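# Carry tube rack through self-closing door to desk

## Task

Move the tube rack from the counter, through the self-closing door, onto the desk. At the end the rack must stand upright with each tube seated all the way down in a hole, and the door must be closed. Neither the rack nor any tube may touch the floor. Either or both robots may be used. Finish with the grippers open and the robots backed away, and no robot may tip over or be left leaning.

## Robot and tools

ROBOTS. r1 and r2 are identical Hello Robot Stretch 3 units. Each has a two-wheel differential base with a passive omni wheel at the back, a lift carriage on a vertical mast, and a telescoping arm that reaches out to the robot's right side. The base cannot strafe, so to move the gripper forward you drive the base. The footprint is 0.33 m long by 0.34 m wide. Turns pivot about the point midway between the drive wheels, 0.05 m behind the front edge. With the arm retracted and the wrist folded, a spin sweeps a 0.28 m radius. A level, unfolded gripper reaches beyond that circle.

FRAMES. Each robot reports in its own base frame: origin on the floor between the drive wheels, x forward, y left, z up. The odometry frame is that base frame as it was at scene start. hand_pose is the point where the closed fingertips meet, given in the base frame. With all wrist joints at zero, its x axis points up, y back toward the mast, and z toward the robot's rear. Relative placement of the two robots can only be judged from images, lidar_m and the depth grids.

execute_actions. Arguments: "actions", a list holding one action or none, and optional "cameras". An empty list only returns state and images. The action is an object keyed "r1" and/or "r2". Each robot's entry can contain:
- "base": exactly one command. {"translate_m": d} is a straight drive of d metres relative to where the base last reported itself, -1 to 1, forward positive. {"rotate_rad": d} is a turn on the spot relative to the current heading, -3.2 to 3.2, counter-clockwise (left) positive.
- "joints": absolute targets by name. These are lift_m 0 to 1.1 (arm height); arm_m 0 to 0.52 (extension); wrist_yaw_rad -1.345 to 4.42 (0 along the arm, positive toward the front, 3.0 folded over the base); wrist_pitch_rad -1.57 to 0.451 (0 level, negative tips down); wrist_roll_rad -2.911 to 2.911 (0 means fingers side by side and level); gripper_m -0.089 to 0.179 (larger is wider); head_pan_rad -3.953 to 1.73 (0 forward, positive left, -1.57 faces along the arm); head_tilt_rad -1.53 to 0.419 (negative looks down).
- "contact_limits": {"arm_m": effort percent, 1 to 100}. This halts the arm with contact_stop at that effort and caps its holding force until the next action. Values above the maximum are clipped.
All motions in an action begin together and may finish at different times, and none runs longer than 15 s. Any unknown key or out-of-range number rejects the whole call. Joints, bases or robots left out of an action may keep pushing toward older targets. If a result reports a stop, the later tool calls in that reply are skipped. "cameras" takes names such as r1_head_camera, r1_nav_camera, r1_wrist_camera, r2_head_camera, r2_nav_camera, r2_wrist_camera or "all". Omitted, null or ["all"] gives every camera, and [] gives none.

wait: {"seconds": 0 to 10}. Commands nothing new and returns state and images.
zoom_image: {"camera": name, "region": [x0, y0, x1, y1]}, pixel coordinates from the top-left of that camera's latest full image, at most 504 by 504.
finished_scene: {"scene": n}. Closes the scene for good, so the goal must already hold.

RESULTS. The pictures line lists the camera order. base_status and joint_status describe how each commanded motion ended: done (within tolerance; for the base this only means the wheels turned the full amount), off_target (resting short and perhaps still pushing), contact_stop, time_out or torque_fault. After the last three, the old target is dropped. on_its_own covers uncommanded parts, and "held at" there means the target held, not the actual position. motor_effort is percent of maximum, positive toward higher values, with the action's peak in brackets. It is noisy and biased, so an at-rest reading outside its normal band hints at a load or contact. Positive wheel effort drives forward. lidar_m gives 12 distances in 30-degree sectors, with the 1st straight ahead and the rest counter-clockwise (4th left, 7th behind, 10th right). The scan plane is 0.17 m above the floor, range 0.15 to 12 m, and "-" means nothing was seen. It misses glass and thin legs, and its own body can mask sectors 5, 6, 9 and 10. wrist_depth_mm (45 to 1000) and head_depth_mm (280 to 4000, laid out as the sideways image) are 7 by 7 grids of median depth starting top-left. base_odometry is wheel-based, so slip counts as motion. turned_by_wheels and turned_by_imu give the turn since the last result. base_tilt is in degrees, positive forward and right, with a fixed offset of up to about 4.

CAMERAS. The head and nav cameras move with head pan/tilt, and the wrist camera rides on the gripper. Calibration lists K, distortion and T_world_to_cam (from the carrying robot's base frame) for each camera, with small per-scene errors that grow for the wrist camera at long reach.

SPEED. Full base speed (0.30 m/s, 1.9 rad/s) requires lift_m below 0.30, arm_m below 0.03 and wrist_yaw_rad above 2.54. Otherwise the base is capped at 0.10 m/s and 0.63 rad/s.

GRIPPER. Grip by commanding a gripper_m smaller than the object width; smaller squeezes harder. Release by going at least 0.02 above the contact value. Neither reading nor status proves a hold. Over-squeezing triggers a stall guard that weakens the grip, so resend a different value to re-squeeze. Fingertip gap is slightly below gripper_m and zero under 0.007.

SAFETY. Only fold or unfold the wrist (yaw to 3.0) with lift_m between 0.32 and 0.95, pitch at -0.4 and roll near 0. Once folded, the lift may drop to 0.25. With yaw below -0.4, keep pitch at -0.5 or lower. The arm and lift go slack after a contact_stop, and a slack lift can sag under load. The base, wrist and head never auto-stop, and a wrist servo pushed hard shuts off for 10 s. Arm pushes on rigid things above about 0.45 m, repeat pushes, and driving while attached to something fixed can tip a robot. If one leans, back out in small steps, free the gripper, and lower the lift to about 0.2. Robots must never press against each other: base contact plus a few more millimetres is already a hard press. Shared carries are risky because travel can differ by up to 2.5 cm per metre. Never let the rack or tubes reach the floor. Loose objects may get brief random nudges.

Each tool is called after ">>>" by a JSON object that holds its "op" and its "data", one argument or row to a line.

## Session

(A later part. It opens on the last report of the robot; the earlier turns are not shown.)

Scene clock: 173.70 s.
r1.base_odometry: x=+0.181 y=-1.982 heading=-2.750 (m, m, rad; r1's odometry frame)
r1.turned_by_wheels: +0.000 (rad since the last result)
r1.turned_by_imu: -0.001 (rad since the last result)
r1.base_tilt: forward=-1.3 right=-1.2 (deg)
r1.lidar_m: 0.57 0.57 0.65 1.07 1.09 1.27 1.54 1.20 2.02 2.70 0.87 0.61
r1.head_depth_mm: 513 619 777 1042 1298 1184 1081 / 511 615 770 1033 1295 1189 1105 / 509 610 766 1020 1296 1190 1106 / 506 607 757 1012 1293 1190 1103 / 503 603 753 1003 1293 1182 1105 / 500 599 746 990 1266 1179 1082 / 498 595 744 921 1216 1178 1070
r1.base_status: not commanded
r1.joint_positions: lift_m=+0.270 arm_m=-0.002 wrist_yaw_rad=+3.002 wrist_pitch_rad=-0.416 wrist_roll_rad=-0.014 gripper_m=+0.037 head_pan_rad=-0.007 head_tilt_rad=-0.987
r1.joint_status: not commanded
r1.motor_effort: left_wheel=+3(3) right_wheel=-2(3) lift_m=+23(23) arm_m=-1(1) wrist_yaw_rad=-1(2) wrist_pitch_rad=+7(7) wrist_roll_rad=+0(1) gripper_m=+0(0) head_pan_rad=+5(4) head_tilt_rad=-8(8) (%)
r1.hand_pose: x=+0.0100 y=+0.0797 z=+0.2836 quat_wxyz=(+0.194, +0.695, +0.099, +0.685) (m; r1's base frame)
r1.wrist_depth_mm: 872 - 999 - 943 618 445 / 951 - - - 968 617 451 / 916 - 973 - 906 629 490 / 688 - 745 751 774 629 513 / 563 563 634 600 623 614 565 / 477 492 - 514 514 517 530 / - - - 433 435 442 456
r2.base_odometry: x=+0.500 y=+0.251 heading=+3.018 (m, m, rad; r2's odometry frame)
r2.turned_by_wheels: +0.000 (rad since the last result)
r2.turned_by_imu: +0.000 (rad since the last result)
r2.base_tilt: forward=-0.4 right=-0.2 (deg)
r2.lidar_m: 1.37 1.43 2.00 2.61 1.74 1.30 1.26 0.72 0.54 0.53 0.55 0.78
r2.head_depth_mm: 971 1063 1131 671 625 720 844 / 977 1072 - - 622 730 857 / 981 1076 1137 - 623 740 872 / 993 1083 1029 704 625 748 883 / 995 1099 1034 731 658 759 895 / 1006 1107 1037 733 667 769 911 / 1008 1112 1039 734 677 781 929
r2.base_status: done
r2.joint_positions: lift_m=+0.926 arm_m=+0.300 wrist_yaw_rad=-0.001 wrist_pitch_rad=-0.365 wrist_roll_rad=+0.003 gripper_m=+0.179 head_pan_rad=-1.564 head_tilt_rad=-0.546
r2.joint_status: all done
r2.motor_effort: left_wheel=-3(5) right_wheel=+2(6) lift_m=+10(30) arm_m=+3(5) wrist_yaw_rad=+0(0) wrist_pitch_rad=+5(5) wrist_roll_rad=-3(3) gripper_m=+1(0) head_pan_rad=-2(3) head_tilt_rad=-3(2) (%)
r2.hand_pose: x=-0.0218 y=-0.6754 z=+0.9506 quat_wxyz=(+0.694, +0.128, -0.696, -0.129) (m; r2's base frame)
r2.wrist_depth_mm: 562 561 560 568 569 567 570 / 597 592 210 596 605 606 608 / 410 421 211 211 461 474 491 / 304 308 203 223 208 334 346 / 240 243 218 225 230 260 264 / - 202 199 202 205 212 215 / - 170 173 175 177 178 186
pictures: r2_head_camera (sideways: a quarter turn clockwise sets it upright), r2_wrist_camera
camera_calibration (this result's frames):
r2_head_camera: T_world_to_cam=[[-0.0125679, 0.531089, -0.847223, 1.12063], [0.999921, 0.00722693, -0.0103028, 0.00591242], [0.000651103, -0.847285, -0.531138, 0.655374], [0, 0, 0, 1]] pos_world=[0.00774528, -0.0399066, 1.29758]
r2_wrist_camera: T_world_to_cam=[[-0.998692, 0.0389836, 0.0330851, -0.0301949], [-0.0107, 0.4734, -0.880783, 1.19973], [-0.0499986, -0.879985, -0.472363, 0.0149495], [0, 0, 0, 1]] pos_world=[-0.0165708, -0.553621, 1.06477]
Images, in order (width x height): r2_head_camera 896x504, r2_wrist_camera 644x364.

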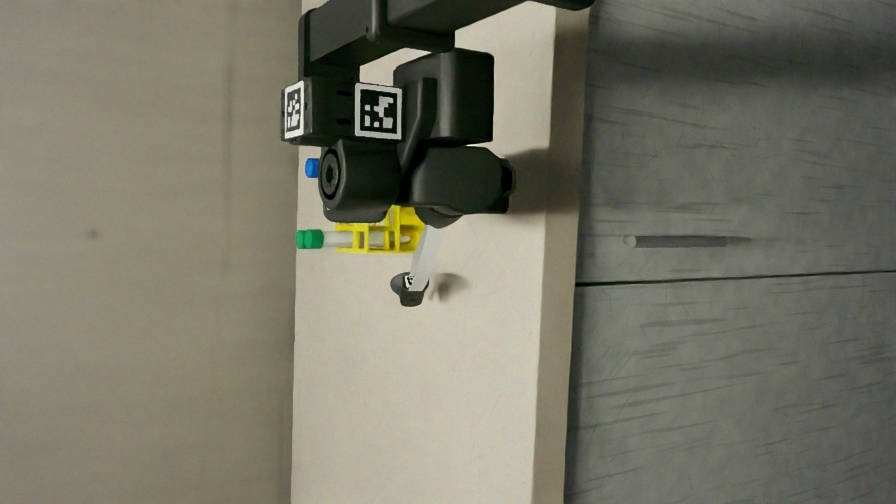

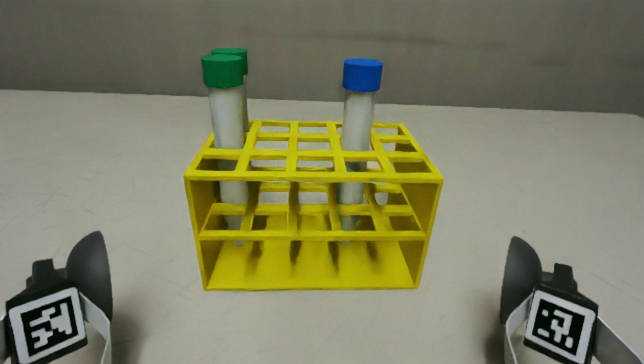

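>>> {"op": "execute_actions", "data": {
  "actions": [
    {"r2":{"joints":{"arm_m":0.375}}}
  ],
  "cameras": ["r2_nav_camera","r2_wrist_camera"]
}}

Scene clock: 179.07 s.
r1.base_odometry: x=+0.181 y=-1.982 heading=-2.750 (m, m, rad; r1's odometry frame)
r1.turned_by_wheels: +0.000 (rad since the last result)
r1.turned_by_imu: -0.001 (rad since the last result)
r1.base_tilt: forward=-1.2 right=-1.0 (deg)
r1.lidar_m: 0.57 0.57 0.65 1.07 1.09 1.26 1.54 1.20 2.02 2.70 0.87 0.61
r1.head_depth_mm: 513 618 776 1045 1297 1186 1082 / 510 614 772 1036 1294 1186 1103 / 508 612 763 1020 1295 1183 1106 / 504 607 758 1013 1293 1186 1108 / 503 603 753 1004 1291 1180 1103 / 501 599 745 992 1265 1177 1084 / 498 596 742 919 1215 1176 1073
r1.base_status: not commanded
r1.joint_positions: lift_m=+0.270 arm_m=-0.002 wrist_yaw_rad=+3.002 wrist_pitch_rad=-0.416 wrist_roll_rad=-0.014 gripper_m=+0.037 head_pan_rad=-0.007 head_tilt_rad=-0.987
r1.joint_status: not commanded
r1.motor_effort: left_wheel=+3(4) right_wheel=-2(2) lift_m=+23(23) arm_m=-1(1) wrist_yaw_rad=-2(1) wrist_pitch_rad=+7(7) wrist_roll_rad=+0(0) gripper_m=+0(1) head_pan_rad=+4(4) head_tilt_rad=-8(7) (%)
r1.hand_pose: x=+0.0100 y=+0.0797 z=+0.2836 quat_wxyz=(+0.194, +0.695, +0.099, +0.685) (m; r1's base frame)
r1.wrist_depth_mm: 879 - - - 946 604 444 / 960 - - - 955 610 452 / 897 - 992 970 910 633 497 / 681 - 750 758 779 620 526 / 573 567 624 602 618 594 545 / 461 490 - 515 508 526 510 / - - - 434 431 454 453
r2.base_odometry: x=+0.500 y=+0.251 heading=+3.018 (m, m, rad; r2's odometry frame)
r2.turned_by_wheels: +0.000 (rad since the last result)
r2.turned_by_imu: +0.000 (rad since the last result)
r2.base_tilt: forward=-0.4 right=-0.2 (deg)
r2.lidar_m: 1.37 1.44 2.00 2.61 1.75 1.30 1.26 0.72 0.55 0.53 0.55 0.78
r2.head_depth_mm: 971 1068 - 700 626 720 842 / 973 1064 - 685 625 731 858 / 986 1080 - 674 626 741 868 / 991 1085 1027 730 627 748 885 / 997 1091 1032 732 661 761 900 / 1004 1094 1035 734 666 774 918 / 1012 1108 1037 732 674 783 934
r2.base_status: not commanded
r2.joint_positions: lift_m=+0.926 arm_m=+0.375 wrist_yaw_rad=-0.001 wrist_pitch_rad=-0.365 wrist_roll_rad=+0.003 gripper_m=+0.179 head_pan_rad=-1.564 head_tilt_rad=-0.546
r2.joint_status: all done
r2.motor_effort: left_wheel=-3(3) right_wheel=+2(2) lift_m=+10(10) arm_m=+3(3) wrist_yaw_rad=+0(1) wrist_pitch_rad=+5(5) wrist_roll_rad=-3(3) gripper_m=+0(0) head_pan_rad=-2(2) head_tilt_rad=-3(3) (%)
r2.hand_pose: x=-0.0218 y=-0.7504 z=+0.9506 quat_wxyz=(+0.694, +0.128, -0.696, -0.129) (m; r2's base frame)
r2.wrist_depth_mm: 490 492 492 492 493 494 495 / 527 522 523 539 525 531 532 / 409 364 403 437 119 474 486 / 302 290 150 160 155 334 343 / 240 181 129 131 135 258 263 / - 106 136 112 144 113 215 / - 126 165 166 162 127 187
pictures: r2_nav_camera (sideways: a quarter turn counterclockwise sets it upright), r2_wrist_camera
camera_calibration (this result's frames):
r2_nav_camera: T_world_to_cam=[[0.0131638, -0.504583, 0.863263, -1.08247], [-0.997807, -0.0626409, -0.0213986, 0.0884585], [0.0648729, -0.861088, -0.504301, 0.608486], [0, 0, 0, 1]] pos_world=[0.0630396, -0.0166946, 1.24321]
r2_wrist_camera: T_world_to_cam=[[-0.998692, 0.038984, 0.033085, -0.0272711], [-0.0106997, 0.4734, -0.880783, 1.23524], [-0.0499988, -0.879985, -0.472363, -0.051043], [0, 0, 0, 1]] pos_world=[-0.0165709, -0.628614, 1.06477]
Images, in order (width x height): r2_nav_camera 672x504, r2_wrist_camera 644x364.

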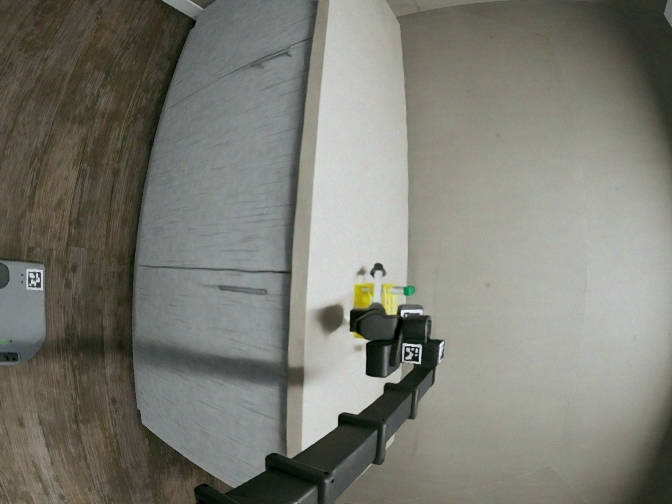

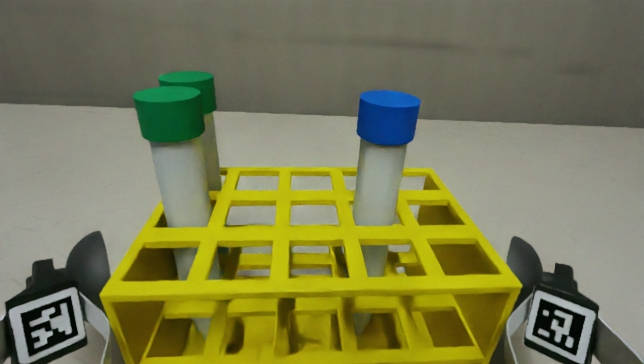

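>>> {"op": "execute_actions", "data": {
  "actions": [
    {"r2":{"joints":{"gripper_m":0.10}}}
  ],
  "cameras": ["r2_wrist_camera"]
}}

>>> {"op": "execute_actions", "data": {
  "actions": [
    {"r2":{"joints":{"lift_m":0.95}}}
  ],
  "cameras": ["r2_wrist_camera","r2_nav_camera"]
}}

Scene clock: 183.73 s.
r1.base_odometry: x=+0.181 y=-1.982 heading=-2.750 (m, m, rad; r1's odometry frame)
r1.turned_by_wheels: +0.000 (rad since the last result)
r1.turned_by_imu: -0.001 (rad since the last result)
r1.base_tilt: forward=-1.3 right=-1.2 (deg)
r1.lidar_m: 0.57 0.57 0.65 1.07 1.09 1.27 1.53 1.20 2.02 2.70 0.87 0.61
r1.head_depth_mm: 514 618 775 1043 1296 1193 1084 / 511 613 772 1038 1295 1183 1108 / 508 611 764 1024 1294 1185 1109 / 506 606 758 1013 1292 1176 1104 / 502 603 752 1004 1287 1181 1102 / 500 599 749 993 1269 1183 1083 / 499 596 743 922 1218 1180 1070
r1.base_status: not commanded
r1.joint_positions: lift_m=+0.270 arm_m=-0.002 wrist_yaw_rad=+3.002 wrist_pitch_rad=-0.416 wrist_roll_rad=-0.014 gripper_m=+0.037 head_pan_rad=-0.007 head_tilt_rad=-0.987
r1.joint_status: not commanded
r1.motor_effort: left_wheel=+3(3) right_wheel=-1(3) lift_m=+23(23) arm_m=-1(1) wrist_yaw_rad=-2(2) wrist_pitch_rad=+7(7) wrist_roll_rad=+0(1) gripper_m=-1(0) head_pan_rad=+4(5) head_tilt_rad=-8(7) (%)
r1.hand_pose: x=+0.0100 y=+0.0797 z=+0.2836 quat_wxyz=(+0.194, +0.695, +0.099, +0.685) (m; r1's base frame)
r1.wrist_depth_mm: 884 - 984 - 914 599 443 / 933 - - - 903 617 458 / 889 - 939 - 869 630 496 / 689 - 718 753 748 629 526 / 560 571 627 620 613 600 544 / 479 491 - 513 518 526 524 / - - - 433 435 446 453
r2.base_odometry: x=+0.500 y=+0.251 heading=+3.018 (m, m, rad; r2's odometry frame)
r2.turned_by_wheels: +0.000 (rad since the last result)
r2.turned_by_imu: +0.000 (rad since the last result)
r2.base_tilt: forward=-0.4 right=-0.2 (deg)
r2.lidar_m: 1.37 1.43 2.00 2.61 1.74 1.30 1.26 0.72 0.54 0.53 0.55 0.79
r2.head_depth_mm: 972 1059 - 697 625 717 845 / 975 1068 - 686 625 728 856 / 980 1082 - 673 626 739 868 / 989 1084 1030 729 627 748 884 / 994 1091 1036 732 657 760 893 / 1005 1099 1036 734 665 769 913 / 1007 1111 1037 734 674 781 929
r2.base_status: not commanded
r2.joint_positions: lift_m=+0.926 arm_m=+0.375 wrist_yaw_rad=-0.001 wrist_pitch_rad=-0.365 wrist_roll_rad=+0.003 gripper_m=+0.101 head_pan_rad=-1.564 head_tilt_rad=-0.546
r2.joint_status: all done
r2.motor_effort: left_wheel=-3(4) right_wheel=+2(1) lift_m=+10(10) arm_m=+2(4) wrist_yaw_rad=+1(1) wrist_pitch_rad=+5(5) wrist_roll_rad=-3(3) gripper_m=-20(98) head_pan_rad=-3(3) head_tilt_rad=-3(3) (%)
r2.hand_pose: x=-0.0218 y=-0.7504 z=+0.9506 quat_wxyz=(+0.695, +0.128, -0.696, -0.129) (m; r2's base frame)
r2.wrist_depth_mm: 497 498 497 493 499 496 497 / 525 519 516 530 526 531 529 / 409 392 377 439 424 471 490 / 302 306 159 169 165 333 345 / 239 140 136 138 141 260 264 / 204 139 175 159 160 135 214 / - 158 160 162 159 171 183
pictures: r2_wrist_camera
camera_calibration (this result's frames):
r2_wrist_camera: T_world_to_cam=[[-0.998685, 0.038732, 0.033582, -0.0279175], [-0.0112585, 0.473379, -0.880787, 1.23522], [-0.0500116, -0.880007, -0.47232, -0.0511139], [0, 0, 0, 1]] pos_world=[-0.0165304, -0.628629, 1.06477]
Images, in order (width x height): r2_wrist_camera 644x364.

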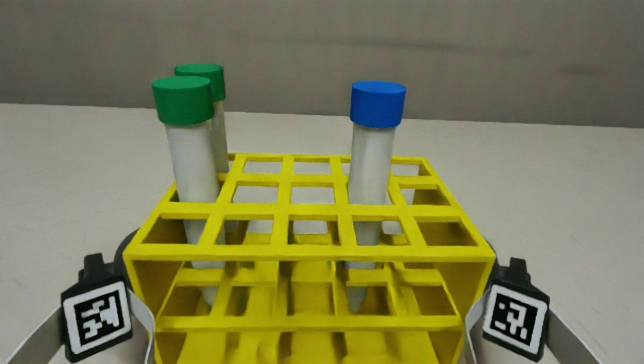

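Scene clock: 184.73 s.
r1.base_odometry: x=+0.181 y=-1.982 heading=-2.750 (m, m, rad; r1's odometry frame)
r1.turned_by_wheels: +0.000 (rad since the last result)
r1.turned_by_imu: +0.000 (rad since the last result)
r1.base_tilt: forward=-1.3 right=-1.0 (deg)
r1.lidar_m: 0.57 0.57 0.65 1.07 1.09 1.26 1.54 1.20 2.02 2.69 0.88 0.61
r1.head_depth_mm: 513 617 776 1039 1304 1186 1079 / 510 614 771 1035 1292 1190 1106 / 508 610 764 1020 1298 1189 1110 / 505 607 759 1010 1294 1186 1103 / 502 603 753 1004 1286 1179 1102 / 501 600 748 991 1270 1181 1078 / 498 595 742 920 1206 1180 1075
r1.base_status: not commanded
r1.joint_positions: lift_m=+0.270 arm_m=-0.002 wrist_yaw_rad=+3.002 wrist_pitch_rad=-0.416 wrist_roll_rad=-0.014 gripper_m=+0.037 head_pan_rad=-0.007 head_tilt_rad=-0.987
r1.joint_status: not commanded
r1.motor_effort: left_wheel=+4(3) right_wheel=-2(2) lift_m=+22(23) arm_m=-1(1) wrist_yaw_rad=-2(2) wrist_pitch_rad=+7(7) wrist_roll_rad=+0(1) gripper_m=+0(0) head_pan_rad=+4(4) head_tilt_rad=-7(7) (%)
r1.hand_pose: x=+0.0100 y=+0.0797 z=+0.2836 quat_wxyz=(+0.194, +0.695, +0.099, +0.685) (m; r1's base frame)
r1.wrist_depth_mm: 873 - - - 912 613 449 / 957 - - - 944 618 448 / 907 - 961 - 910 630 487 / 689 - 727 753 763 637 521 / 554 579 620 609 621 595 564 / 473 483 - 520 519 524 517 / - - - 425 431 445 455
r2.base_odometry: x=+0.500 y=+0.251 heading=+3.018 (m, m, rad; r2's odometry frame)
r2.turned_by_wheels: +0.000 (rad since the last result)
r2.turned_by_imu: +0.000 (rad since the last result)
r2.base_tilt: forward=-0.4 right=-0.2 (deg)
r2.lidar_m: 1.37 1.43 2.00 2.61 1.75 1.30 1.26 0.72 0.54 0.53 0.55 0.78
r2.head_depth_mm: 974 1057 - 726 625 724 839 / 981 1055 - 715 625 729 855 / 986 1073 - 701 624 739 869 / 990 1088 1031 731 625 750 888 / 997 1095 1036 730 659 759 900 / 1003 1094 1037 733 667 770 915 / 1012 1107 1039 734 675 780 928
r2.base_status: not commanded
r2.joint_positions: lift_m=+0.949 arm_m=+0.375 wrist_yaw_rad=-0.001 wrist_pitch_rad=-0.372 wrist_roll_rad=+0.003 gripper_m=+0.101 head_pan_rad=-1.564 head_tilt_rad=-0.546
r2.joint_status: all done
r2.motor_effort: left_wheel=-3(3) right_wheel=+2(2) lift_m=+34(36) arm_m=+3(3) wrist_yaw_rad=+0(1) wrist_pitch_rad=+8(8) wrist_roll_rad=-2(3) gripper_m=-21(20) head_pan_rad=-2(3) head_tilt_rad=-3(3) (%)
r2.hand_pose: x=-0.0218 y=-0.7495 z=+0.9723 quat_wxyz=(+0.694, +0.131, -0.696, -0.132) (m; r2's base frame)
r2.wrist_depth_mm: 493 494 494 495 499 495 494 / 528 525 518 532 528 536 532 / 460 446 424 492 480 557 553 / 343 346 163 177 181 378 386 / 272 155 136 133 141 294 300 / 226 139 159 159 161 135 244 / - 157 165 163 159 195 209
pictures: r2_nav_camera (sideways: a quarter turn counterclockwise sets it upright), r2_wrist_camera
camera_calibration (this result's frames):
r2_nav_camera: T_world_to_cam=[[0.0131638, -0.504583, 0.863263, -1.08247], [-0.997807, -0.0626408, -0.0213986, 0.0884585], [0.0648728, -0.861088, -0.504301, 0.608486], [0, 0, 0, 1]] pos_world=[0.0630396, -0.0166946, 1.24321]
r2_wrist_camera: T_world_to_cam=[[-0.998685, 0.0384725, 0.0338726, -0.0291564], [-0.0112496, 0.480198, -0.877088, 1.25541], [-0.0500093, -0.876316, -0.479134, -0.0307022], [0, 0, 0, 1]] pos_world=[-0.0165306, -0.628628, 1.08738]
Images, in order (width x height): r2_nav_camera 672x504, r2_wrist_camera 644x364.

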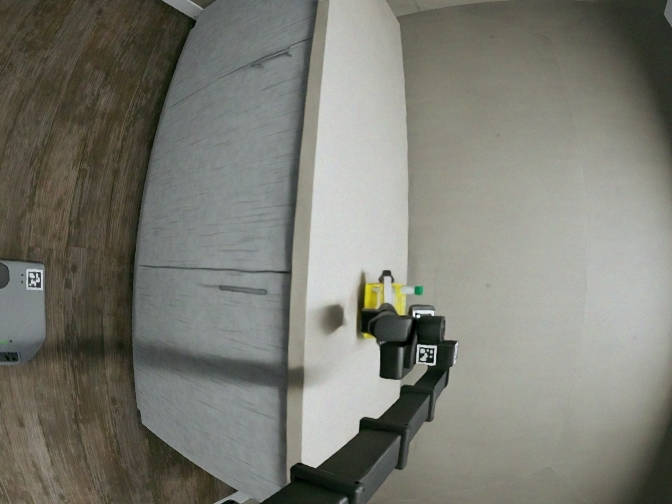

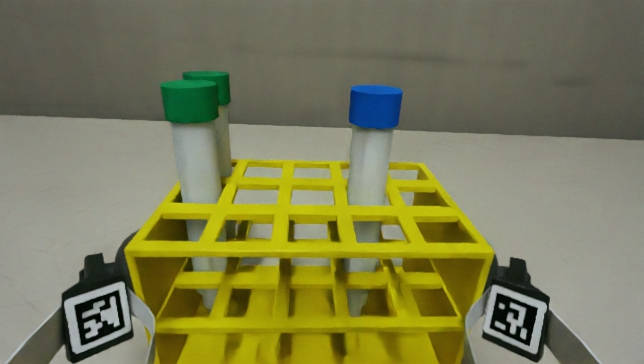

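>>> {"op": "execute_actions", "data": {
  "actions": [
    {"r2":{"joints":{"gripper_m":0.06,"head_pan_rad":-1.45,"head_tilt_rad":-0.45}}}
  ],
  "cameras": ["r2_wrist_camera","r2_head_camera"]
}}

Scene clock: 190.23 s.
r1.base_odometry: x=+0.181 y=-1.982 heading=-2.750 (m, m, rad; r1's odometry frame)
r1.turned_by_wheels: +0.000 (rad since the last result)
r1.turned_by_imu: -0.001 (rad since the last result)
r1.base_tilt: forward=-1.2 right=-1.1 (deg)
r1.lidar_m: 0.57 0.57 0.65 1.07 1.10 1.27 1.54 1.20 2.02 2.70 0.87 0.61
r1.head_depth_mm: 513 617 777 1042 1301 1190 1082 / 511 616 773 1027 1297 1184 1102 / 508 611 764 1024 1299 1182 1108 / 507 607 757 1013 1296 1183 1101 / 504 604 754 1001 1284 1181 1103 / 501 600 747 992 1268 1178 1085 / 498 597 742 920 1214 1175 1068
r1.base_status: not commanded
r1.joint_positions: lift_m=+0.270 arm_m=-0.002 wrist_yaw_rad=+3.002 wrist_pitch_rad=-0.416 wrist_roll_rad=-0.014 gripper_m=+0.037 head_pan_rad=-0.007 head_tilt_rad=-0.987
r1.joint_status: not commanded
r1.motor_effort: left_wheel=+3(2) right_wheel=-2(3) lift_m=+24(23) arm_m=-1(1) wrist_yaw_rad=-2(2) wrist_pitch_rad=+7(7) wrist_roll_rad=+0(1) gripper_m=+1(0) head_pan_rad=+4(4) head_tilt_rad=-8(7) (%)
r1.hand_pose: x=+0.0100 y=+0.0797 z=+0.2836 quat_wxyz=(+0.194, +0.695, +0.099, +0.685) (m; r1's base frame)
r1.wrist_depth_mm: 876 - 988 - 919 617 441 / 926 - - - 954 627 450 / 897 - 974 - 927 635 489 / 697 - 740 762 767 631 521 / 569 569 623 601 620 602 550 / 474 481 - 521 517 530 523 / - - - 434 435 448 463
r2.base_odometry: x=+0.500 y=+0.251 heading=+3.018 (m, m, rad; r2's odometry frame)
r2.turned_by_wheels: +0.000 (rad since the last result)
r2.turned_by_imu: +0.000 (rad since the last result)
r2.base_tilt: forward=-0.4 right=-0.3 (deg)
r2.lidar_m: 1.37 1.43 2.01 2.61 1.74 1.30 1.26 0.72 0.54 0.53 0.56 0.78
r2.head_depth_mm: 952 1027 1085 762 632 634 710 / 969 1045 1114 - 632 651 731 / 985 1063 1136 781 635 661 756 / 1007 1083 1157 862 633 690 779 / 1017 1102 1172 859 659 708 806 / 1035 1121 1193 864 659 727 830 / 1056 1148 1225 865 687 752 860
r2.base_status: not commanded
r2.joint_positions: lift_m=+0.949 arm_m=+0.375 wrist_yaw_rad=-0.001 wrist_pitch_rad=-0.372 wrist_roll_rad=+0.003 gripper_m=+0.062 head_pan_rad=-1.457 head_tilt_rad=-0.458
r2.joint_status: all done
r2.motor_effort: left_wheel=-3(4) right_wheel=+2(2) lift_m=+34(34) arm_m=+2(3) wrist_yaw_rad=+0(0) wrist_pitch_rad=+8(8) wrist_roll_rad=-2(2) gripper_m=-37(100) head_pan_rad=+2(11) head_tilt_rad=+4(17) (%)
r2.hand_pose: x=-0.0218 y=-0.7495 z=+0.9723 quat_wxyz=(+0.694, +0.131, -0.696, -0.132) (m; r2's base frame)
r2.wrist_depth_mm: 494 490 494 493 497 497 499 / 528 520 518 526 529 535 533 / 464 443 423 493 477 561 557 / 344 348 163 177 181 380 389 / 272 155 136 133 141 293 297 / 225 140 159 160 161 135 244 / - 157 160 161 160 194 207
pictures: r2_head_camera (sideways: a quarter turn clockwise sets it upright), r2_wrist_camera
camera_calibration (this result's frames):
r2_head_camera: T_world_to_cam=[[-0.0604778, 0.451508, -0.890215, 1.17699], [0.993566, 0.112786, -0.0102953, 0.0059425], [0.0957554, -0.88511, -0.455424, 0.556279], [0, 0, 0, 1]] pos_world=[0.0120108, -0.039722, 1.30118]
r2_wrist_camera: T_world_to_cam=[[-0.998685, 0.0384717, 0.0338734, -0.0291577], [-0.0112498, 0.480214, -0.877079, 1.25541], [-0.0500092, -0.876307, -0.47915, -0.0306808], [0, 0, 0, 1]] pos_world=[-0.0165306, -0.628628, 1.08738]
Images, in order (width x height): r2_head_camera 896x504, r2_wrist_camera 644x364.

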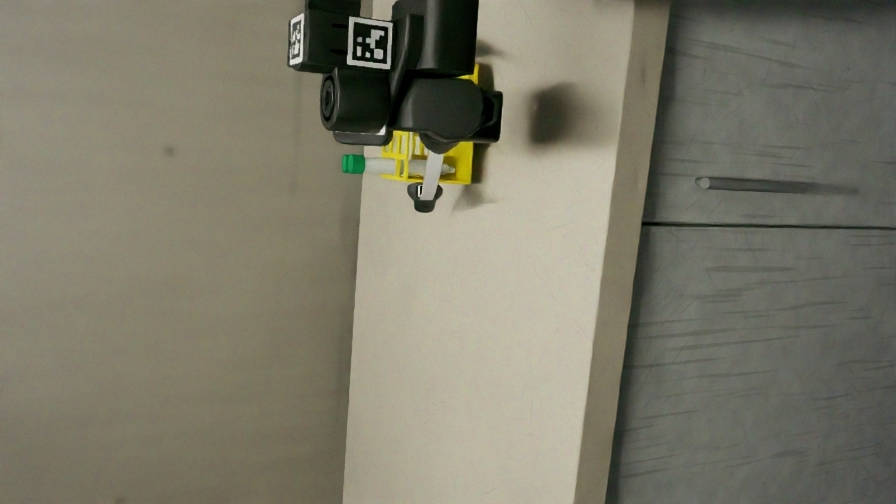

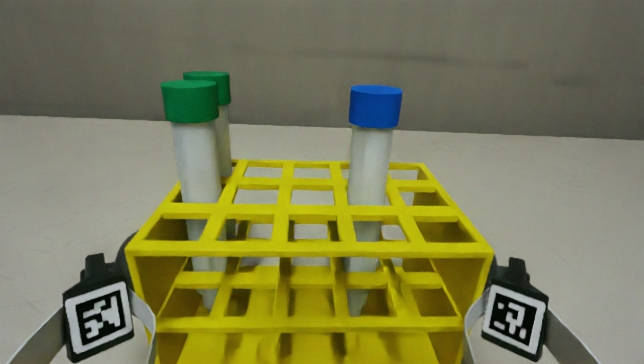

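>>> {"op": "execute_actions", "data": {
  "actions": [
    {"r2":{"joints":{"lift_m":1.0}}}
  ],
  "cameras": ["r2_wrist_camera"]
}}

>>> {"op": "execute_actions", "data": {
  "actions": [
    {"r2":{"joints":{"arm_m":0.0,"wrist_yaw_rad":1.57,"head_pan_rad":0,"head_tilt_rad":-0.8}}}
  ],
  "cameras": ["r2_wrist_camera","r2_nav_camera"]
}}

Scene clock: 196.67 s.
r1.base_odometry: x=+0.181 y=-1.982 heading=-2.750 (m, m, rad; r1's odometry frame)
r1.turned_by_wheels: +0.000 (rad since the last result)
r1.turned_by_imu: -0.002 (rad since the last result)
r1.base_tilt: forward=-1.3 right=-1.1 (deg)
r1.lidar_m: 0.57 0.57 0.65 1.07 1.09 1.27 1.54 1.20 2.03 2.70 0.87 0.61
r1.head_depth_mm: 513 617 777 1043 1297 1185 1086 / 510 615 771 1033 1297 1187 1099 / 507 612 765 1023 1290 1181 1110 / 507 605 760 1014 1287 1184 1105 / 503 605 753 1005 1289 1182 1102 / 501 600 748 995 1266 1182 1083 / 498 596 741 918 1215 1180 1075
r1.base_status: not commanded
r1.joint_positions: lift_m=+0.270 arm_m=-0.002 wrist_yaw_rad=+3.002 wrist_pitch_rad=-0.416 wrist_roll_rad=-0.014 gripper_m=+0.037 head_pan_rad=-0.007 head_tilt_rad=-0.987
r1.joint_status: not commanded
r1.motor_effort: left_wheel=+2(4) right_wheel=-2(2) lift_m=+23(23) arm_m=-1(1) wrist_yaw_rad=-1(1) wrist_pitch_rad=+7(7) wrist_roll_rad=+0(1) gripper_m=-1(0) head_pan_rad=+4(4) head_tilt_rad=-7(7) (%)
r1.hand_pose: x=+0.0100 y=+0.0797 z=+0.2836 quat_wxyz=(+0.194, +0.695, +0.099, +0.685) (m; r1's base frame)
r1.wrist_depth_mm: 847 - 976 - 936 609 449 / 952 - - - 969 618 453 / 891 - 942 987 909 640 487 / 681 - 713 761 798 622 519 / 561 572 623 609 615 605 554 / 479 492 - 515 520 524 527 / - - - 429 438 450 456
r2.base_odometry: x=+0.500 y=+0.251 heading=+3.018 (m, m, rad; r2's odometry frame)
r2.turned_by_wheels: +0.000 (rad since the last result)
r2.turned_by_imu: +0.001 (rad since the last result)
r2.base_tilt: forward=-0.4 right=-0.2 (deg)
r2.lidar_m: 1.37 1.43 2.00 2.61 1.75 1.30 1.26 0.72 0.54 0.53 0.56 0.78
r2.head_depth_mm: 956 1016 - 816 632 632 709 / 976 1050 - 778 634 648 733 / 982 1064 1137 798 632 660 754 / 1002 1082 1157 860 633 692 780 / 1020 1107 1167 862 659 706 801 / 1037 1125 1196 861 660 728 833 / 1051 1147 1220 864 685 752 863
r2.base_status: not commanded
r2.joint_positions: lift_m=+0.999 arm_m=+0.375 wrist_yaw_rad=-0.001 wrist_pitch_rad=-0.373 wrist_roll_rad=+0.003 gripper_m=+0.094 head_pan_rad=-1.457 head_tilt_rad=-0.458
r2.joint_status: all done
r2.on_its_own: gripper_m is held at +0.092, not at your +0.060, by its stall guard, which is still easing
r2.motor_effort: left_wheel=-3(3) right_wheel=+2(2) lift_m=+34(35) arm_m=+3(3) wrist_yaw_rad=+1(1) wrist_pitch_rad=+8(8) wrist_roll_rad=-2(2) gripper_m=-23(26) head_pan_rad=+2(2) head_tilt_rad=+4(5) (%)
r2.hand_pose: x=-0.0218 y=-0.7495 z=+1.0221 quat_wxyz=(+0.694, +0.131, -0.696, -0.132) (m; r2's base frame)
r2.wrist_depth_mm: 493 492 496 492 497 495 500 / 534 523 518 535 533 534 530 / 564 561 553 575 563 580 571 / 442 442 163 177 181 486 499 / 350 155 136 133 141 377 385 / 291 139 159 160 161 135 314 / - 157 161 162 160 251 266
pictures: r2_wrist_camera
camera_calibration (this result's frames):
r2_wrist_camera: T_world_to_cam=[[-0.998685, 0.0384493, 0.0338989, -0.0308925], [-0.0112488, 0.480812, -0.876751, 1.29921], [-0.0500095, -0.87598, -0.479748, -0.00586667], [0, 0, 0, 1]] pos_world=[-0.0165307, -0.628627, 1.13732]
Images, in order (width x height): r2_wrist_camera 644x364.

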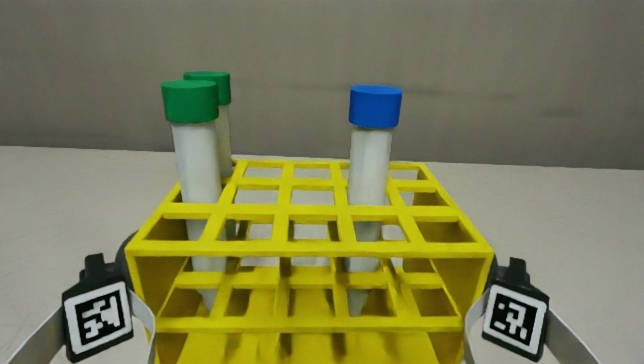

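Scene clock: 200.60 s.
r1.base_odometry: x=+0.181 y=-1.982 heading=-2.750 (m, m, rad; r1's odometry frame)
r1.turned_by_wheels: +0.000 (rad since the last result)
r1.turned_by_imu: -0.001 (rad since the last result)
r1.base_tilt: forward=-1.1 right=-1.1 (deg)
r1.lidar_m: 0.57 0.57 0.65 1.07 1.09 1.26 1.54 1.20 2.02 2.70 0.87 0.61
r1.head_depth_mm: 513 618 776 1039 1303 1192 1082 / 511 615 770 1037 1294 1188 1100 / 508 610 765 1025 1295 1190 1106 / 505 605 759 1010 1294 1180 1104 / 503 603 753 1004 1289 1180 1104 / 500 601 748 994 1266 1182 1081 / 497 596 743 921 1211 1178 1070
r1.base_status: not commanded
r1.joint_positions: lift_m=+0.270 arm_m=-0.002 wrist_yaw_rad=+3.002 wrist_pitch_rad=-0.416 wrist_roll_rad=-0.014 gripper_m=+0.037 head_pan_rad=-0.007 head_tilt_rad=-0.987
r1.joint_status: not commanded
r1.motor_effort: left_wheel=+2(3) right_wheel=-3(2) lift_m=+23(23) arm_m=-1(1) wrist_yaw_rad=-2(2) wrist_pitch_rad=+7(7) wrist_roll_rad=+0(0) gripper_m=+0(0) head_pan_rad=+5(4) head_tilt_rad=-7(7) (%)
r1.hand_pose: x=+0.0100 y=+0.0797 z=+0.2836 quat_wxyz=(+0.194, +0.695, +0.099, +0.685) (m; r1's base frame)
r1.wrist_depth_mm: 851 - 949 - 896 616 449 / 928 - - - 951 622 447 / 906 - 979 955 918 634 489 / 695 - 713 753 777 640 513 / 568 573 605 594 613 600 555 / 479 495 - 521 520 523 529 / - - - 426 433 445 458
r2.base_odometry: x=+0.500 y=+0.251 heading=+3.018 (m, m, rad; r2's odometry frame)
r2.turned_by_wheels: +0.000 (rad since the last result)
r2.turned_by_imu: +0.000 (rad since the last result)
r2.base_tilt: forward=-0.4 right=-0.2 (deg)
r2.lidar_m: 1.37 1.44 2.00 2.61 1.75 1.30 1.26 0.72 0.54 0.53 0.56 0.78
r2.head_depth_mm: 1206 1382 1592 1754 313 1252 1177 / 1209 1387 1596 1783 1553 1318 1177 / 1223 1394 1619 1790 1533 1324 1183 / 1221 1396 1633 1800 1533 1329 1173 / 1231 1407 1647 1822 1538 1334 1179 / 1232 1417 1654 1807 1550 1336 1183 / 1237 1421 1665 1818 1553 1347 1183
r2.base_status: not commanded
r2.joint_positions: lift_m=+0.999 arm_m=+0.003 wrist_yaw_rad=+1.569 wrist_pitch_rad=-0.373 wrist_roll_rad=+0.003 gripper_m=+0.100 head_pan_rad=-0.007 head_tilt_rad=-0.790
r2.joint_status: all done
joint sent to its limit — the command would take r2.arm_m past its lower limit, so that joint was sent only as far as its limit.
r2.on_its_own: gripper_m is held at +0.099, not at your +0.060, by its stall guard, which is not easing now
r2.motor_effort: left_wheel=-4(3) right_wheel=+2(2) lift_m=+34(34) arm_m=-4(4) wrist_yaw_rad=+1(3) wrist_pitch_rad=+8(8) wrist_roll_rad=-2(2) gripper_m=-20(23) head_pan_rad=+2(32) head_tilt_rad=-6(33) (%)
r2.hand_pose: x=+0.2085 y=-0.1480 z=+1.0221 quat_wxyz=(+0.584, +0.584, -0.399, +0.397) (m; r2's base frame)
r2.wrist_depth_mm: - - - - - - - / - - - - - - - / - - - - - 745 715 / - - 164 177 180 711 504 / - 155 136 133 141 624 453 / - 138 159 160 161 135 474 / - 157 164 161 160 737 449
pictures: r2_nav_camera (sideways: a quarter turn counterclockwise sets it upright), r2_wrist_camera
camera_calibration (this result's frames):
r2_nav_camera: T_world_to_cam=[[0.698653, 0.00472932, 0.715445, -0.893956], [0.0418484, -0.998536, -0.0342655, 0.098859], [0.714236, 0.05388, -0.697828, 0.856283], [0, 0, 0, 1]] pos_world=[0.00883924, 0.0568056, 1.2405]
r2_wrist_camera: T_world_to_cam=[[-0.038721, -0.998667, 0.0341164, -0.177925], [-0.480815, -0.0113089, -0.876749, 1.03767], [0.875966, -0.0503523, -0.479737, 0.461654], [0, 0, 0, 1]] pos_world=[0.087643, -0.142707, 1.13732]
Images, in order (width x height): r2_nav_camera 672x504, r2_wrist_camera 644x364.

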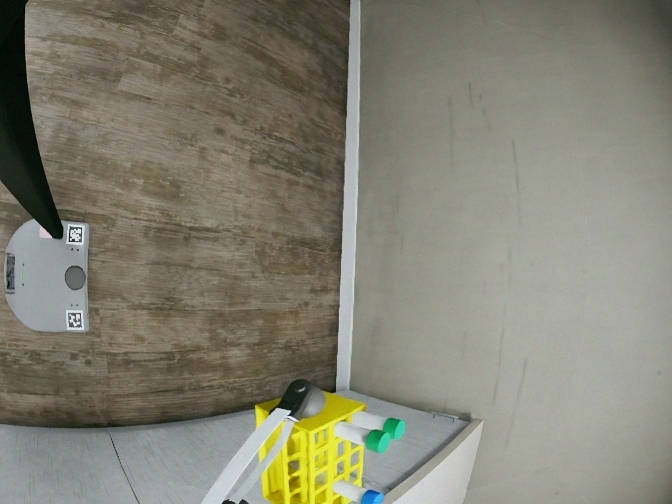

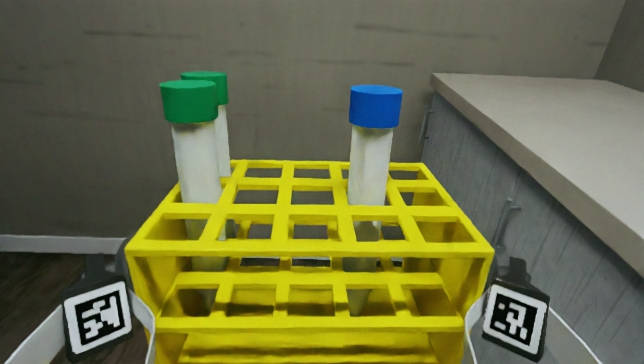

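>>> {"op": "execute_actions", "data": {
  "actions": [
    {"r1":{"base":{"translate_m":0.45}},"r2":{"base":{"rotate_rad":1.475},"joints":{"gripper_m":0.095}}}
  ],
  "cameras": ["r2_nav_camera"]
}}

>>> {"op": "execute_actions", "data": {
  "actions": [
    {"r1":{"joints":{"lift_m":0.33}}}
  ],
  "cameras": []
}}

>>> {"op": "execute_actions", "data": {
  "actions": [
    {"r1":{"base":{"translate_m":0.4}},"r2":{"base":{"translate_m":0.45}}}
  ],
  "cameras": ["r2_nav_camera","r1_nav_camera","r2_wrist_camera"]
}}

Scene clock: 222.13 s.
r1.base_odometry: x=-0.235 y=-2.154 heading=-2.749 (m, m, rad; r1's odometry frame)
r1.turned_by_wheels: +0.000 (rad since the last result)
r1.turned_by_imu: +0.002 (rad since the last result)
r1.base_tilt: forward=-1.2 right=-1.3 (deg)
r1.lidar_m: - 0.15 0.16 0.33 1.13 1.46 1.99 1.60 2.62 0.67 0.19 0.15
r1.head_depth_mm: - - - - - 499 1087 / - - - - - 483 1101 / - - - - - 468 1108 / - - - - - 456 1104 / - - - - - 442 1089 / - - - - - 430 1061 / - - - - - 418 1029
r1.base_status: done
r1.joint_positions: lift_m=+0.270 arm_m=-0.002 wrist_yaw_rad=+3.002 wrist_pitch_rad=-0.416 wrist_roll_rad=-0.014 gripper_m=+0.037 head_pan_rad=-0.007 head_tilt_rad=-0.988
r1.joint_status: not commanded
r1.motor_effort: left_wheel=+2(11) right_wheel=-2(5) lift_m=+22(23) arm_m=-1(1) wrist_yaw_rad=-2(2) wrist_pitch_rad=+7(7) wrist_roll_rad=+1(1) gripper_m=-1(1) head_pan_rad=+4(4) head_tilt_rad=-6(7) (%)
r1.hand_pose: x=+0.0100 y=+0.0797 z=+0.2836 quat_wxyz=(+0.194, +0.695, +0.099, +0.685) (m; r1's base frame)
r1.wrist_depth_mm: 909 - 1000 341 236 156 116 / 945 - - 371 242 159 117 / 916 - 931 401 246 160 119 / 703 - 730 436 253 164 121 / 559 570 617 490 259 165 122 / 474 478 - 521 237 169 123 / - - - 414 300 173 125
r2.base_odometry: x=+0.500 y=+0.251 heading=-1.791 (m, m, rad; r2's odometry frame)
r2.turned_by_wheels: +1.475 (rad since the last result)
r2.turned_by_imu: +1.501 (rad since the last result)
r2.base_tilt: forward=-0.4 right=-0.2 (deg)
r2.lidar_m: 2.61 1.93 1.34 1.26 1.29 0.56 0.53 0.54 0.71 1.37 1.40 1.82
r2.head_depth_mm: 2430 2638 2194 1800 313 1257 1173 / 2433 2665 2197 1800 1555 1314 1173 / 2431 2653 2188 1800 1536 1330 1178 / 2404 2652 2201 1823 1535 1330 1181 / 2386 2644 2182 1809 1534 1333 1182 / 2387 2595 2226 1808 1534 1332 1183 / 2387 2633 2214 1803 1539 1333 1179
r2.base_status: done
r2.joint_positions: lift_m=+0.999 arm_m=+0.003 wrist_yaw_rad=+1.569 wrist_pitch_rad=-0.373 wrist_roll_rad=+0.003 gripper_m=+0.102 head_pan_rad=-0.007 head_tilt_rad=-0.790
r2.joint_status: gripper_m off_target (ended at +0.102, target +0.095)
r2.on_its_own: gripper_m is held at +0.101, not at your +0.095, by its stall guard, which is not easing now
r2.motor_effort: left_wheel=-3(7) right_wheel=+2(5) lift_m=+34(34) arm_m=-3(4) wrist_yaw_rad=+1(0) wrist_pitch_rad=+8(8) wrist_roll_rad=-2(2) gripper_m=-20(45) head_pan_rad=+3(2) head_tilt_rad=-7(6) (%)
r2.hand_pose: x=+0.2085 y=-0.1480 z=+1.0221 quat_wxyz=(+0.584, +0.584, -0.399, +0.397) (m; r2's base frame)
r2.wrist_depth_mm: - - - - - - - / - - - - - - - / - - - - - - - / - - 163 178 182 - - / - 155 136 133 141 - - / - 139 159 160 161 135 - / - 157 165 161 160 - -
pictures: r2_nav_camera (sideways: a quarter turn counterclockwise sets it upright)
camera_calibration (this result's frames):
r2_nav_camera: T_world_to_cam=[[0.698713, 0.00475122, 0.715386, -0.893879], [0.0418774, -0.998535, -0.0342697, 0.0988642], [0.714175, 0.0539032, -0.697888, 0.856362], [0, 0, 0, 1]] pos_world=[0.00883225, 0.0568057, 1.2405]
Images, in order (width x height): r2_nav_camera 672x504.

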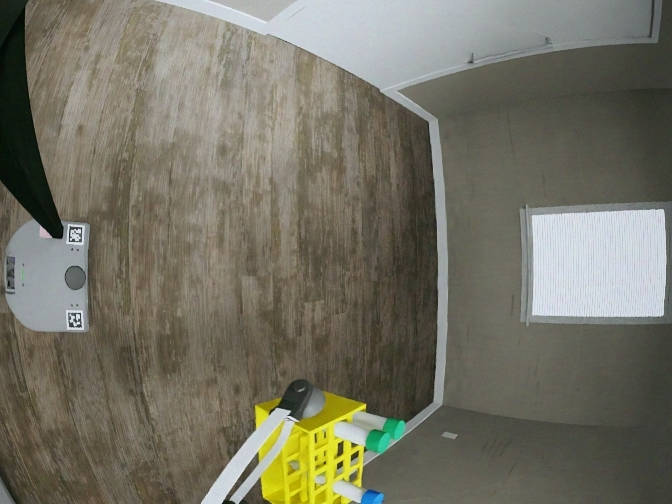

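Scene clock: 223.50 s.
r1.base_odometry: x=-0.235 y=-2.154 heading=-2.749 (m, m, rad; r1's odometry frame)
r1.turned_by_wheels: +0.000 (rad since the last result)
r1.turned_by_imu: +0.000 (rad since the last result)
r1.base_tilt: forward=-1.2 right=-1.2 (deg)
r1.lidar_m: - 0.15 0.16 0.33 1.13 1.47 1.99 1.60 2.63 0.67 0.19 0.15
r1.head_depth_mm: - - - - - 498 1082 / - - - - - 483 1109 / - - - - - 470 1108 / - - - - - 455 1105 / - - - - - 443 1089 / - - - - - 431 1061 / - - - - - 420 1036
r1.base_status: not commanded
r1.joint_positions: lift_m=+0.330 arm_m=-0.002 wrist_yaw_rad=+3.002 wrist_pitch_rad=-0.416 wrist_roll_rad=-0.014 gripper_m=+0.037 head_pan_rad=-0.007 head_tilt_rad=-0.988
r1.joint_status: all done
r1.motor_effort: left_wheel=+3(3) right_wheel=-2(2) lift_m=+46(43) arm_m=-1(1) wrist_yaw_rad=-1(2) wrist_pitch_rad=+7(7) wrist_roll_rad=+1(1) gripper_m=+0(1) head_pan_rad=+5(4) head_tilt_rad=-7(7) (%)
r1.hand_pose: x=+0.0100 y=+0.0797 z=+0.3427 quat_wxyz=(+0.194, +0.695, +0.099, +0.685) (m; r1's base frame)
r1.wrist_depth_mm: 923 - 997 338 236 156 116 / 941 - - 366 241 158 117 / - - - 405 250 160 118 / 786 - 819 436 253 163 120 / 650 668 695 512 258 166 122 / 539 549 - 542 236 169 123 / 471 482 - 478 299 171 125
r2.base_odometry: x=+0.500 y=+0.251 heading=-1.791 (m, m, rad; r2's odometry frame)
r2.turned_by_wheels: +0.000 (rad since the last result)
r2.turned_by_imu: +0.000 (rad since the last result)
r2.base_tilt: forward=-0.4 right=-0.3 (deg)
r2.lidar_m: 2.61 1.93 1.34 1.26 1.28 0.56 0.53 0.54 0.71 1.37 1.40 1.83
r2.head_depth_mm: 2440 2662 2201 1799 313 1257 1172 / 2403 2661 2189 1796 1570 1316 1179 / 2379 2658 2211 1804 1521 1330 1170 / 2417 2636 2200 1801 1530 1327 1174 / 2404 2600 2174 1789 1538 1342 1175 / 2380 2606 2214 1804 1534 1338 1180 / 2360 2615 2207 1831 1534 1325 1184
r2.base_status: not commanded
r2.joint_positions: lift_m=+0.999 arm_m=+0.003 wrist_yaw_rad=+1.569 wrist_pitch_rad=-0.373 wrist_roll_rad=+0.003 gripper_m=+0.102 head_pan_rad=-0.007 head_tilt_rad=-0.790
r2.joint_status: not commanded
r2.on_its_own: gripper_m is held at +0.101, not at your +0.095, by its stall guard, which is not easing now
r2.motor_effort: left_wheel=-4(3) right_wheel=+2(3) lift_m=+34(34) arm_m=-4(3) wrist_yaw_rad=+1(0) wrist_pitch_rad=+8(8) wrist_roll_rad=-2(2) gripper_m=-20(19) head_pan_rad=+2(3) head_tilt_rad=-6(6) (%)
r2.hand_pose: x=+0.2085 y=-0.1480 z=+1.0221 quat_wxyz=(+0.584, +0.584, -0.399, +0.397) (m; r2's base frame)
r2.wrist_depth_mm: - - - - - - - / - - - - - - - / - - - - - - - / - - 164 178 180 - - / - 155 136 133 141 - - / - 139 159 160 161 135 - / - 157 165 162 160 - -
pictures: none
No camera images: the call's "cameras" was empty. Leave "cameras" out to get every camera's image.

Scene clock: 228.93 s.
r1.base_odometry: x=-0.604 y=-2.307 heading=-2.749 (m, m, rad; r1's odometry frame)
r1.turned_by_wheels: +0.000 (rad since the last result)
r1.turned_by_imu: +0.003 (rad since the last result)
r1.base_tilt: forward=-1.3 right=-1.1 (deg)
r1.lidar_m: 0.15 0.21 1.21 1.14 0.44 0.47 2.39 1.98 0.52 0.20 0.15 -
r1.head_depth_mm: - - - - - 334 570 / - - - - 294 396 645 / - - - - 322 518 1063 / - - - - 370 750 1106 / - - - 315 475 1134 1106 / - - - 352 662 1175 1077 / - - 305 438 1281 1174 1077
r1.base_status: done
r1.joint_positions: lift_m=+0.330 arm_m=-0.002 wrist_yaw_rad=+2.996 wrist_pitch_rad=-0.417 wrist_roll_rad=-0.014 gripper_m=+0.037 head_pan_rad=-0.001 head_tilt_rad=-0.997
r1.joint_status: not commanded
r1.motor_effort: left_wheel=+0(79) right_wheel=+3(21) lift_m=+42(46) arm_m=+0(0) wrist_yaw_rad=+3(10) wrist_pitch_rad=+8(8) wrist_roll_rad=+0(0) gripper_m=+0(1) head_pan_rad=+0(5) head_tilt_rad=-3(7) (%)
r1.hand_pose: x=+0.0112 y=+0.0794 z=+0.3426 quat_wxyz=(+0.196, +0.695, +0.098, +0.685) (m; r1's base frame)
r1.wrist_depth_mm: 381 - - - - - - / 373 - - - - - - / 383 - - - - - 275 / 411 - 835 845 882 906 254 / 440 530 720 680 702 678 236 / 475 532 - 567 601 404 219 / 478 485 - 507 500 359 206
r2.base_odometry: x=+0.402 y=-0.188 heading=-1.791 (m, m, rad; r2's odometry frame)
r2.turned_by_wheels: +0.000 (rad since the last result)
r2.turned_by_imu: +0.004 (rad since the last result)
r2.base_tilt: forward=-0.4 right=-0.2 (deg)
r2.lidar_m: 2.16 1.30 1.27 1.29 1.32 1.03 0.98 1.00 1.32 1.34 1.37 1.79
r2.head_depth_mm: 1987 2261 2176 1787 313 1255 1177 / 1960 2286 2177 1788 1569 1326 1174 / 1978 2265 2202 1787 1529 1328 1179 / 1983 2234 2187 1804 1542 1335 1181 / 1956 2240 2200 1792 1550 1343 1180 / 1946 2222 2212 1821 1534 1328 1178 / 1951 2220 2207 1803 1527 1330 1182
r2.base_status: done
r2.joint_positions: lift_m=+0.999 arm_m=+0.003 wrist_yaw_rad=+1.569 wrist_pitch_rad=-0.373 wrist_roll_rad=+0.003 gripper_m=+0.102 head_pan_rad=-0.007 head_tilt_rad=-0.790
r2.joint_status: not commanded
r2.on_its_own: gripper_m is held at +0.101, not at your +0.095, by its stall guard, which is not easing now
r2.motor_effort: left_wheel=-4(5) right_wheel=+3(5) lift_m=+34(34) arm_m=-3(4) wrist_yaw_rad=-1(1) wrist_pitch_rad=+8(8) wrist_roll_rad=-2(2) gripper_m=-19(19) head_pan_rad=+2(2) head_tilt_rad=-6(6) (%)
r2.hand_pose: x=+0.2085 y=-0.1480 z=+1.0221 quat_wxyz=(+0.584, +0.584, -0.399, +0.397) (m; r2's base frame)
r2.wrist_depth_mm: - - - - - - - / - - - - - - - / - - - - - - - / - - 164 178 181 - - / - 155 136 133 141 - - / - 139 159 160 161 135 - / - 157 165 162 160 - -
pictures: r1_nav_camera (sideways: a quarter turn counterclockwise sets it upright), r2_nav_camera (sideways: a quarter turn counterclockwise sets it upright), r2_wrist_camera
camera_calibration (this result's frames):
r1_nav_camera: T_world_to_cam=[[0.833004, 0.0305826, 0.552421, -0.681148], [-0.000612661, -0.998419, 0.0561974, -0.0189978], [0.553267, -0.0471511, -0.831669, 1.04383], [0, 0, 0, 1]] pos_world=[-0.0101291, 0.0510812, 1.24547]
r2_nav_camera: T_world_to_cam=[[0.698802, 0.00475063, 0.715299, -0.893766], [0.0418732, -0.998535, -0.0342758, 0.0988722], [0.714089, 0.0539039, -0.697977, 0.856478], [0, 0, 0, 1]] pos_world=[0.00882459, 0.0568058, 1.2405]
r2_wrist_camera: T_world_to_cam=[[-0.0387197, -0.998667, 0.0341199, -0.177929], [-0.480824, -0.0113121, -0.876744, 1.03766], [0.875962, -0.0503529, -0.479745, 0.461664], [0, 0, 0, 1]] pos_world=[0.087643, -0.142707, 1.13732]
Images, in order (width x height): r1_nav_camera 672x504, r2_nav_camera 672x504, r2_wrist_camera 644x364.

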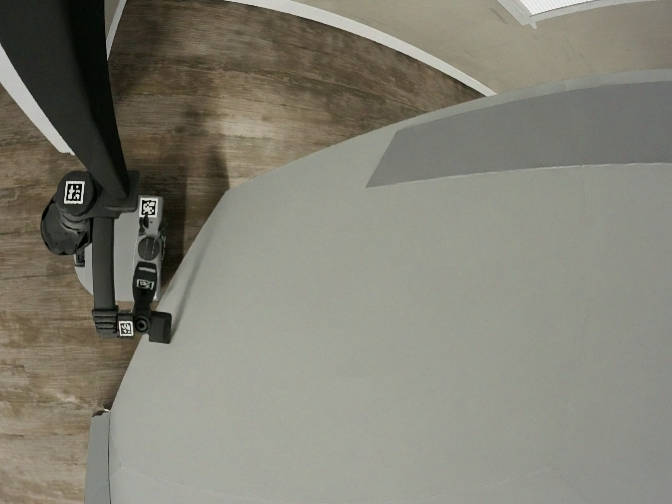

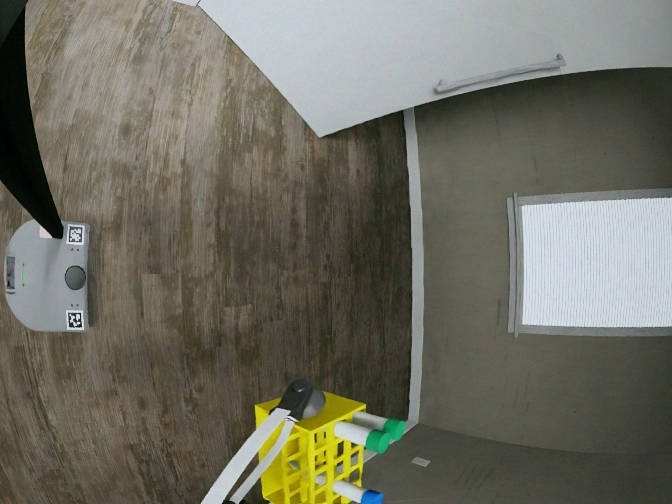

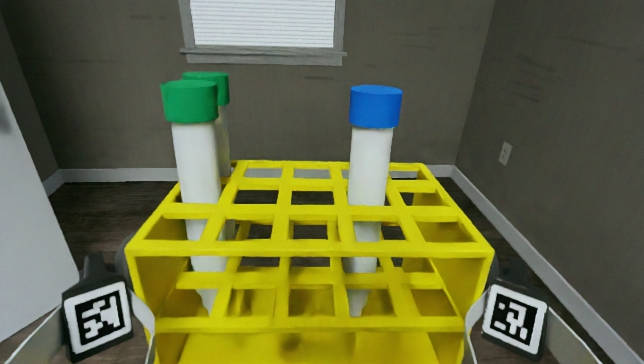

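>>> {"op": "execute_actions", "data": {
  "actions": [
    {"r1":{"base":{"translate_m":0.45}},"r2":{"base":{"translate_m":1.0},"joints":{"head_pan_rad":0.9}}}
  ],
  "cameras": ["r2_nav_camera","r1_nav_camera"]
}}

Scene clock: 246.33 s.
r1.base_odometry: x=-1.020 y=-2.478 heading=-2.750 (m, m, rad; r1's odometry frame)
r1.turned_by_wheels: +0.000 (rad since the last result)
r1.turned_by_imu: +0.000 (rad since the last result)
r1.base_tilt: forward=-1.3 right=-1.0 (deg)
r1.lidar_m: 0.50 1.79 1.24 1.17 1.06 0.79 2.47 0.84 0.29 0.21 0.20 0.21
r1.head_depth_mm: 1823 1939 1666 1447 373 452 574 / 1811 1919 1662 1472 1273 609 763 / 1718 1878 1660 1286 1273 1140 1091 / 1712 1831 1582 1240 1255 1183 1105 / 1795 1910 1653 1456 1283 1172 1105 / 1790 1903 1649 1452 1302 1172 1077 / 1803 1901 1644 1448 1304 1177 1075
r1.base_status: done
r1.joint_positions: lift_m=+0.330 arm_m=-0.002 wrist_yaw_rad=+2.998 wrist_pitch_rad=-0.417 wrist_roll_rad=-0.014 gripper_m=+0.037 head_pan_rad=-0.001 head_tilt_rad=-0.997
r1.joint_status: not commanded
r1.motor_effort: left_wheel=+0(2) right_wheel=+3(16) lift_m=+42(42) arm_m=+0(0) wrist_yaw_rad=+2(10) wrist_pitch_rad=+8(8) wrist_roll_rad=+0(1) gripper_m=+0(0) head_pan_rad=+1(0) head_tilt_rad=-2(2) (%)
r1.hand_pose: x=+0.0109 y=+0.0795 z=+0.3426 quat_wxyz=(+0.195, +0.695, +0.098, +0.685) (m; r1's base frame)
r1.wrist_depth_mm: 942 - - - - - - / - - - - - - - / - - - - - - - / 791 - 834 839 882 915 912 / 642 632 707 697 719 704 728 / 552 535 - 564 584 593 611 / 471 490 - 510 499 510 508
r2.base_odometry: x=+0.184 y=-1.164 heading=-1.791 (m, m, rad; r2's odometry frame)
r2.turned_by_wheels: +0.000 (rad since the last result)
r2.turned_by_imu: +0.009 (rad since the last result)
r2.base_tilt: forward=-0.4 right=-0.2 (deg)
r2.lidar_m: 1.16 1.19 1.42 0.62 1.63 1.81 1.98 1.93 1.35 1.28 1.31 1.23
r2.head_depth_mm: 1216 1345 1483 1674 1516 1313 1178 / 1333 1477 1670 1750 1526 1329 1180 / 1457 1646 1888 1797 1532 1328 1175 / 1566 1774 2020 1806 1532 1330 1173 / 1482 1667 1900 1804 1542 1331 1175 / 1373 1532 1740 1819 1541 1309 1181 / 1288 1419 1599 1774 1475 1172 1176
r2.base_status: done
r2.joint_positions: lift_m=+0.999 arm_m=+0.003 wrist_yaw_rad=+1.569 wrist_pitch_rad=-0.373 wrist_roll_rad=+0.003 gripper_m=+0.102 head_pan_rad=+0.893 head_tilt_rad=-0.790
r2.joint_status: all done
r2.on_its_own: gripper_m is held at +0.101, not at your +0.095, by its stall guard, which is not easing now
r2.motor_effort: left_wheel=-4(5) right_wheel=+2(5) lift_m=+34(34) arm_m=-3(4) wrist_yaw_rad=+1(0) wrist_pitch_rad=+8(8) wrist_roll_rad=-2(2) gripper_m=-20(19) head_pan_rad=+2(32) head_tilt_rad=-6(6) (%)
r2.hand_pose: x=+0.2085 y=-0.1480 z=+1.0221 quat_wxyz=(+0.584, +0.584, -0.399, +0.397) (m; r2's base frame)
r2.wrist_depth_mm: 943 951 979 999 - - - / - - - - - - - / - - - - - - - / - - 164 178 181 - - / - 155 137 133 141 - - / - 139 159 160 161 135 - / - 157 165 162 161 - -
pictures: r1_nav_camera (sideways: a quarter turn counterclockwise sets it upright), r2_nav_camera (sideways: a quarter turn counterclockwise sets it upright)
camera_calibration (this result's frames):
r1_nav_camera: T_world_to_cam=[[0.833004, 0.0305826, 0.552421, -0.681148], [-0.000612657, -0.998419, 0.0561974, -0.0189978], [0.553267, -0.0471511, -0.831669, 1.04383], [0, 0, 0, 1]] pos_world=[-0.0101291, 0.0510812, 1.24547]
r2_nav_camera: T_world_to_cam=[[0.430747, 0.550352, 0.715241, -0.892055], [0.808154, -0.587972, -0.0342798, 0.0942031], [0.401676, 0.592791, -0.698036, 0.858461], [0, 0, 0, 1]] pos_world=[-0.0367038, 0.0374451, 1.2405]
Images, in order (width x height): r1_nav_camera 672x504, r2_nav_camera 672x504.

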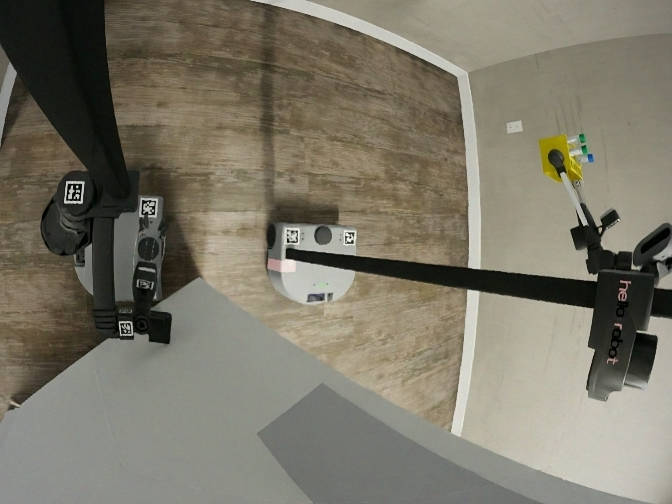

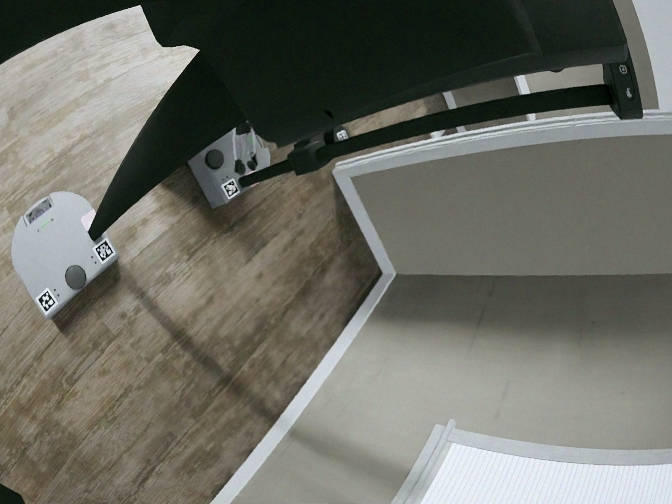

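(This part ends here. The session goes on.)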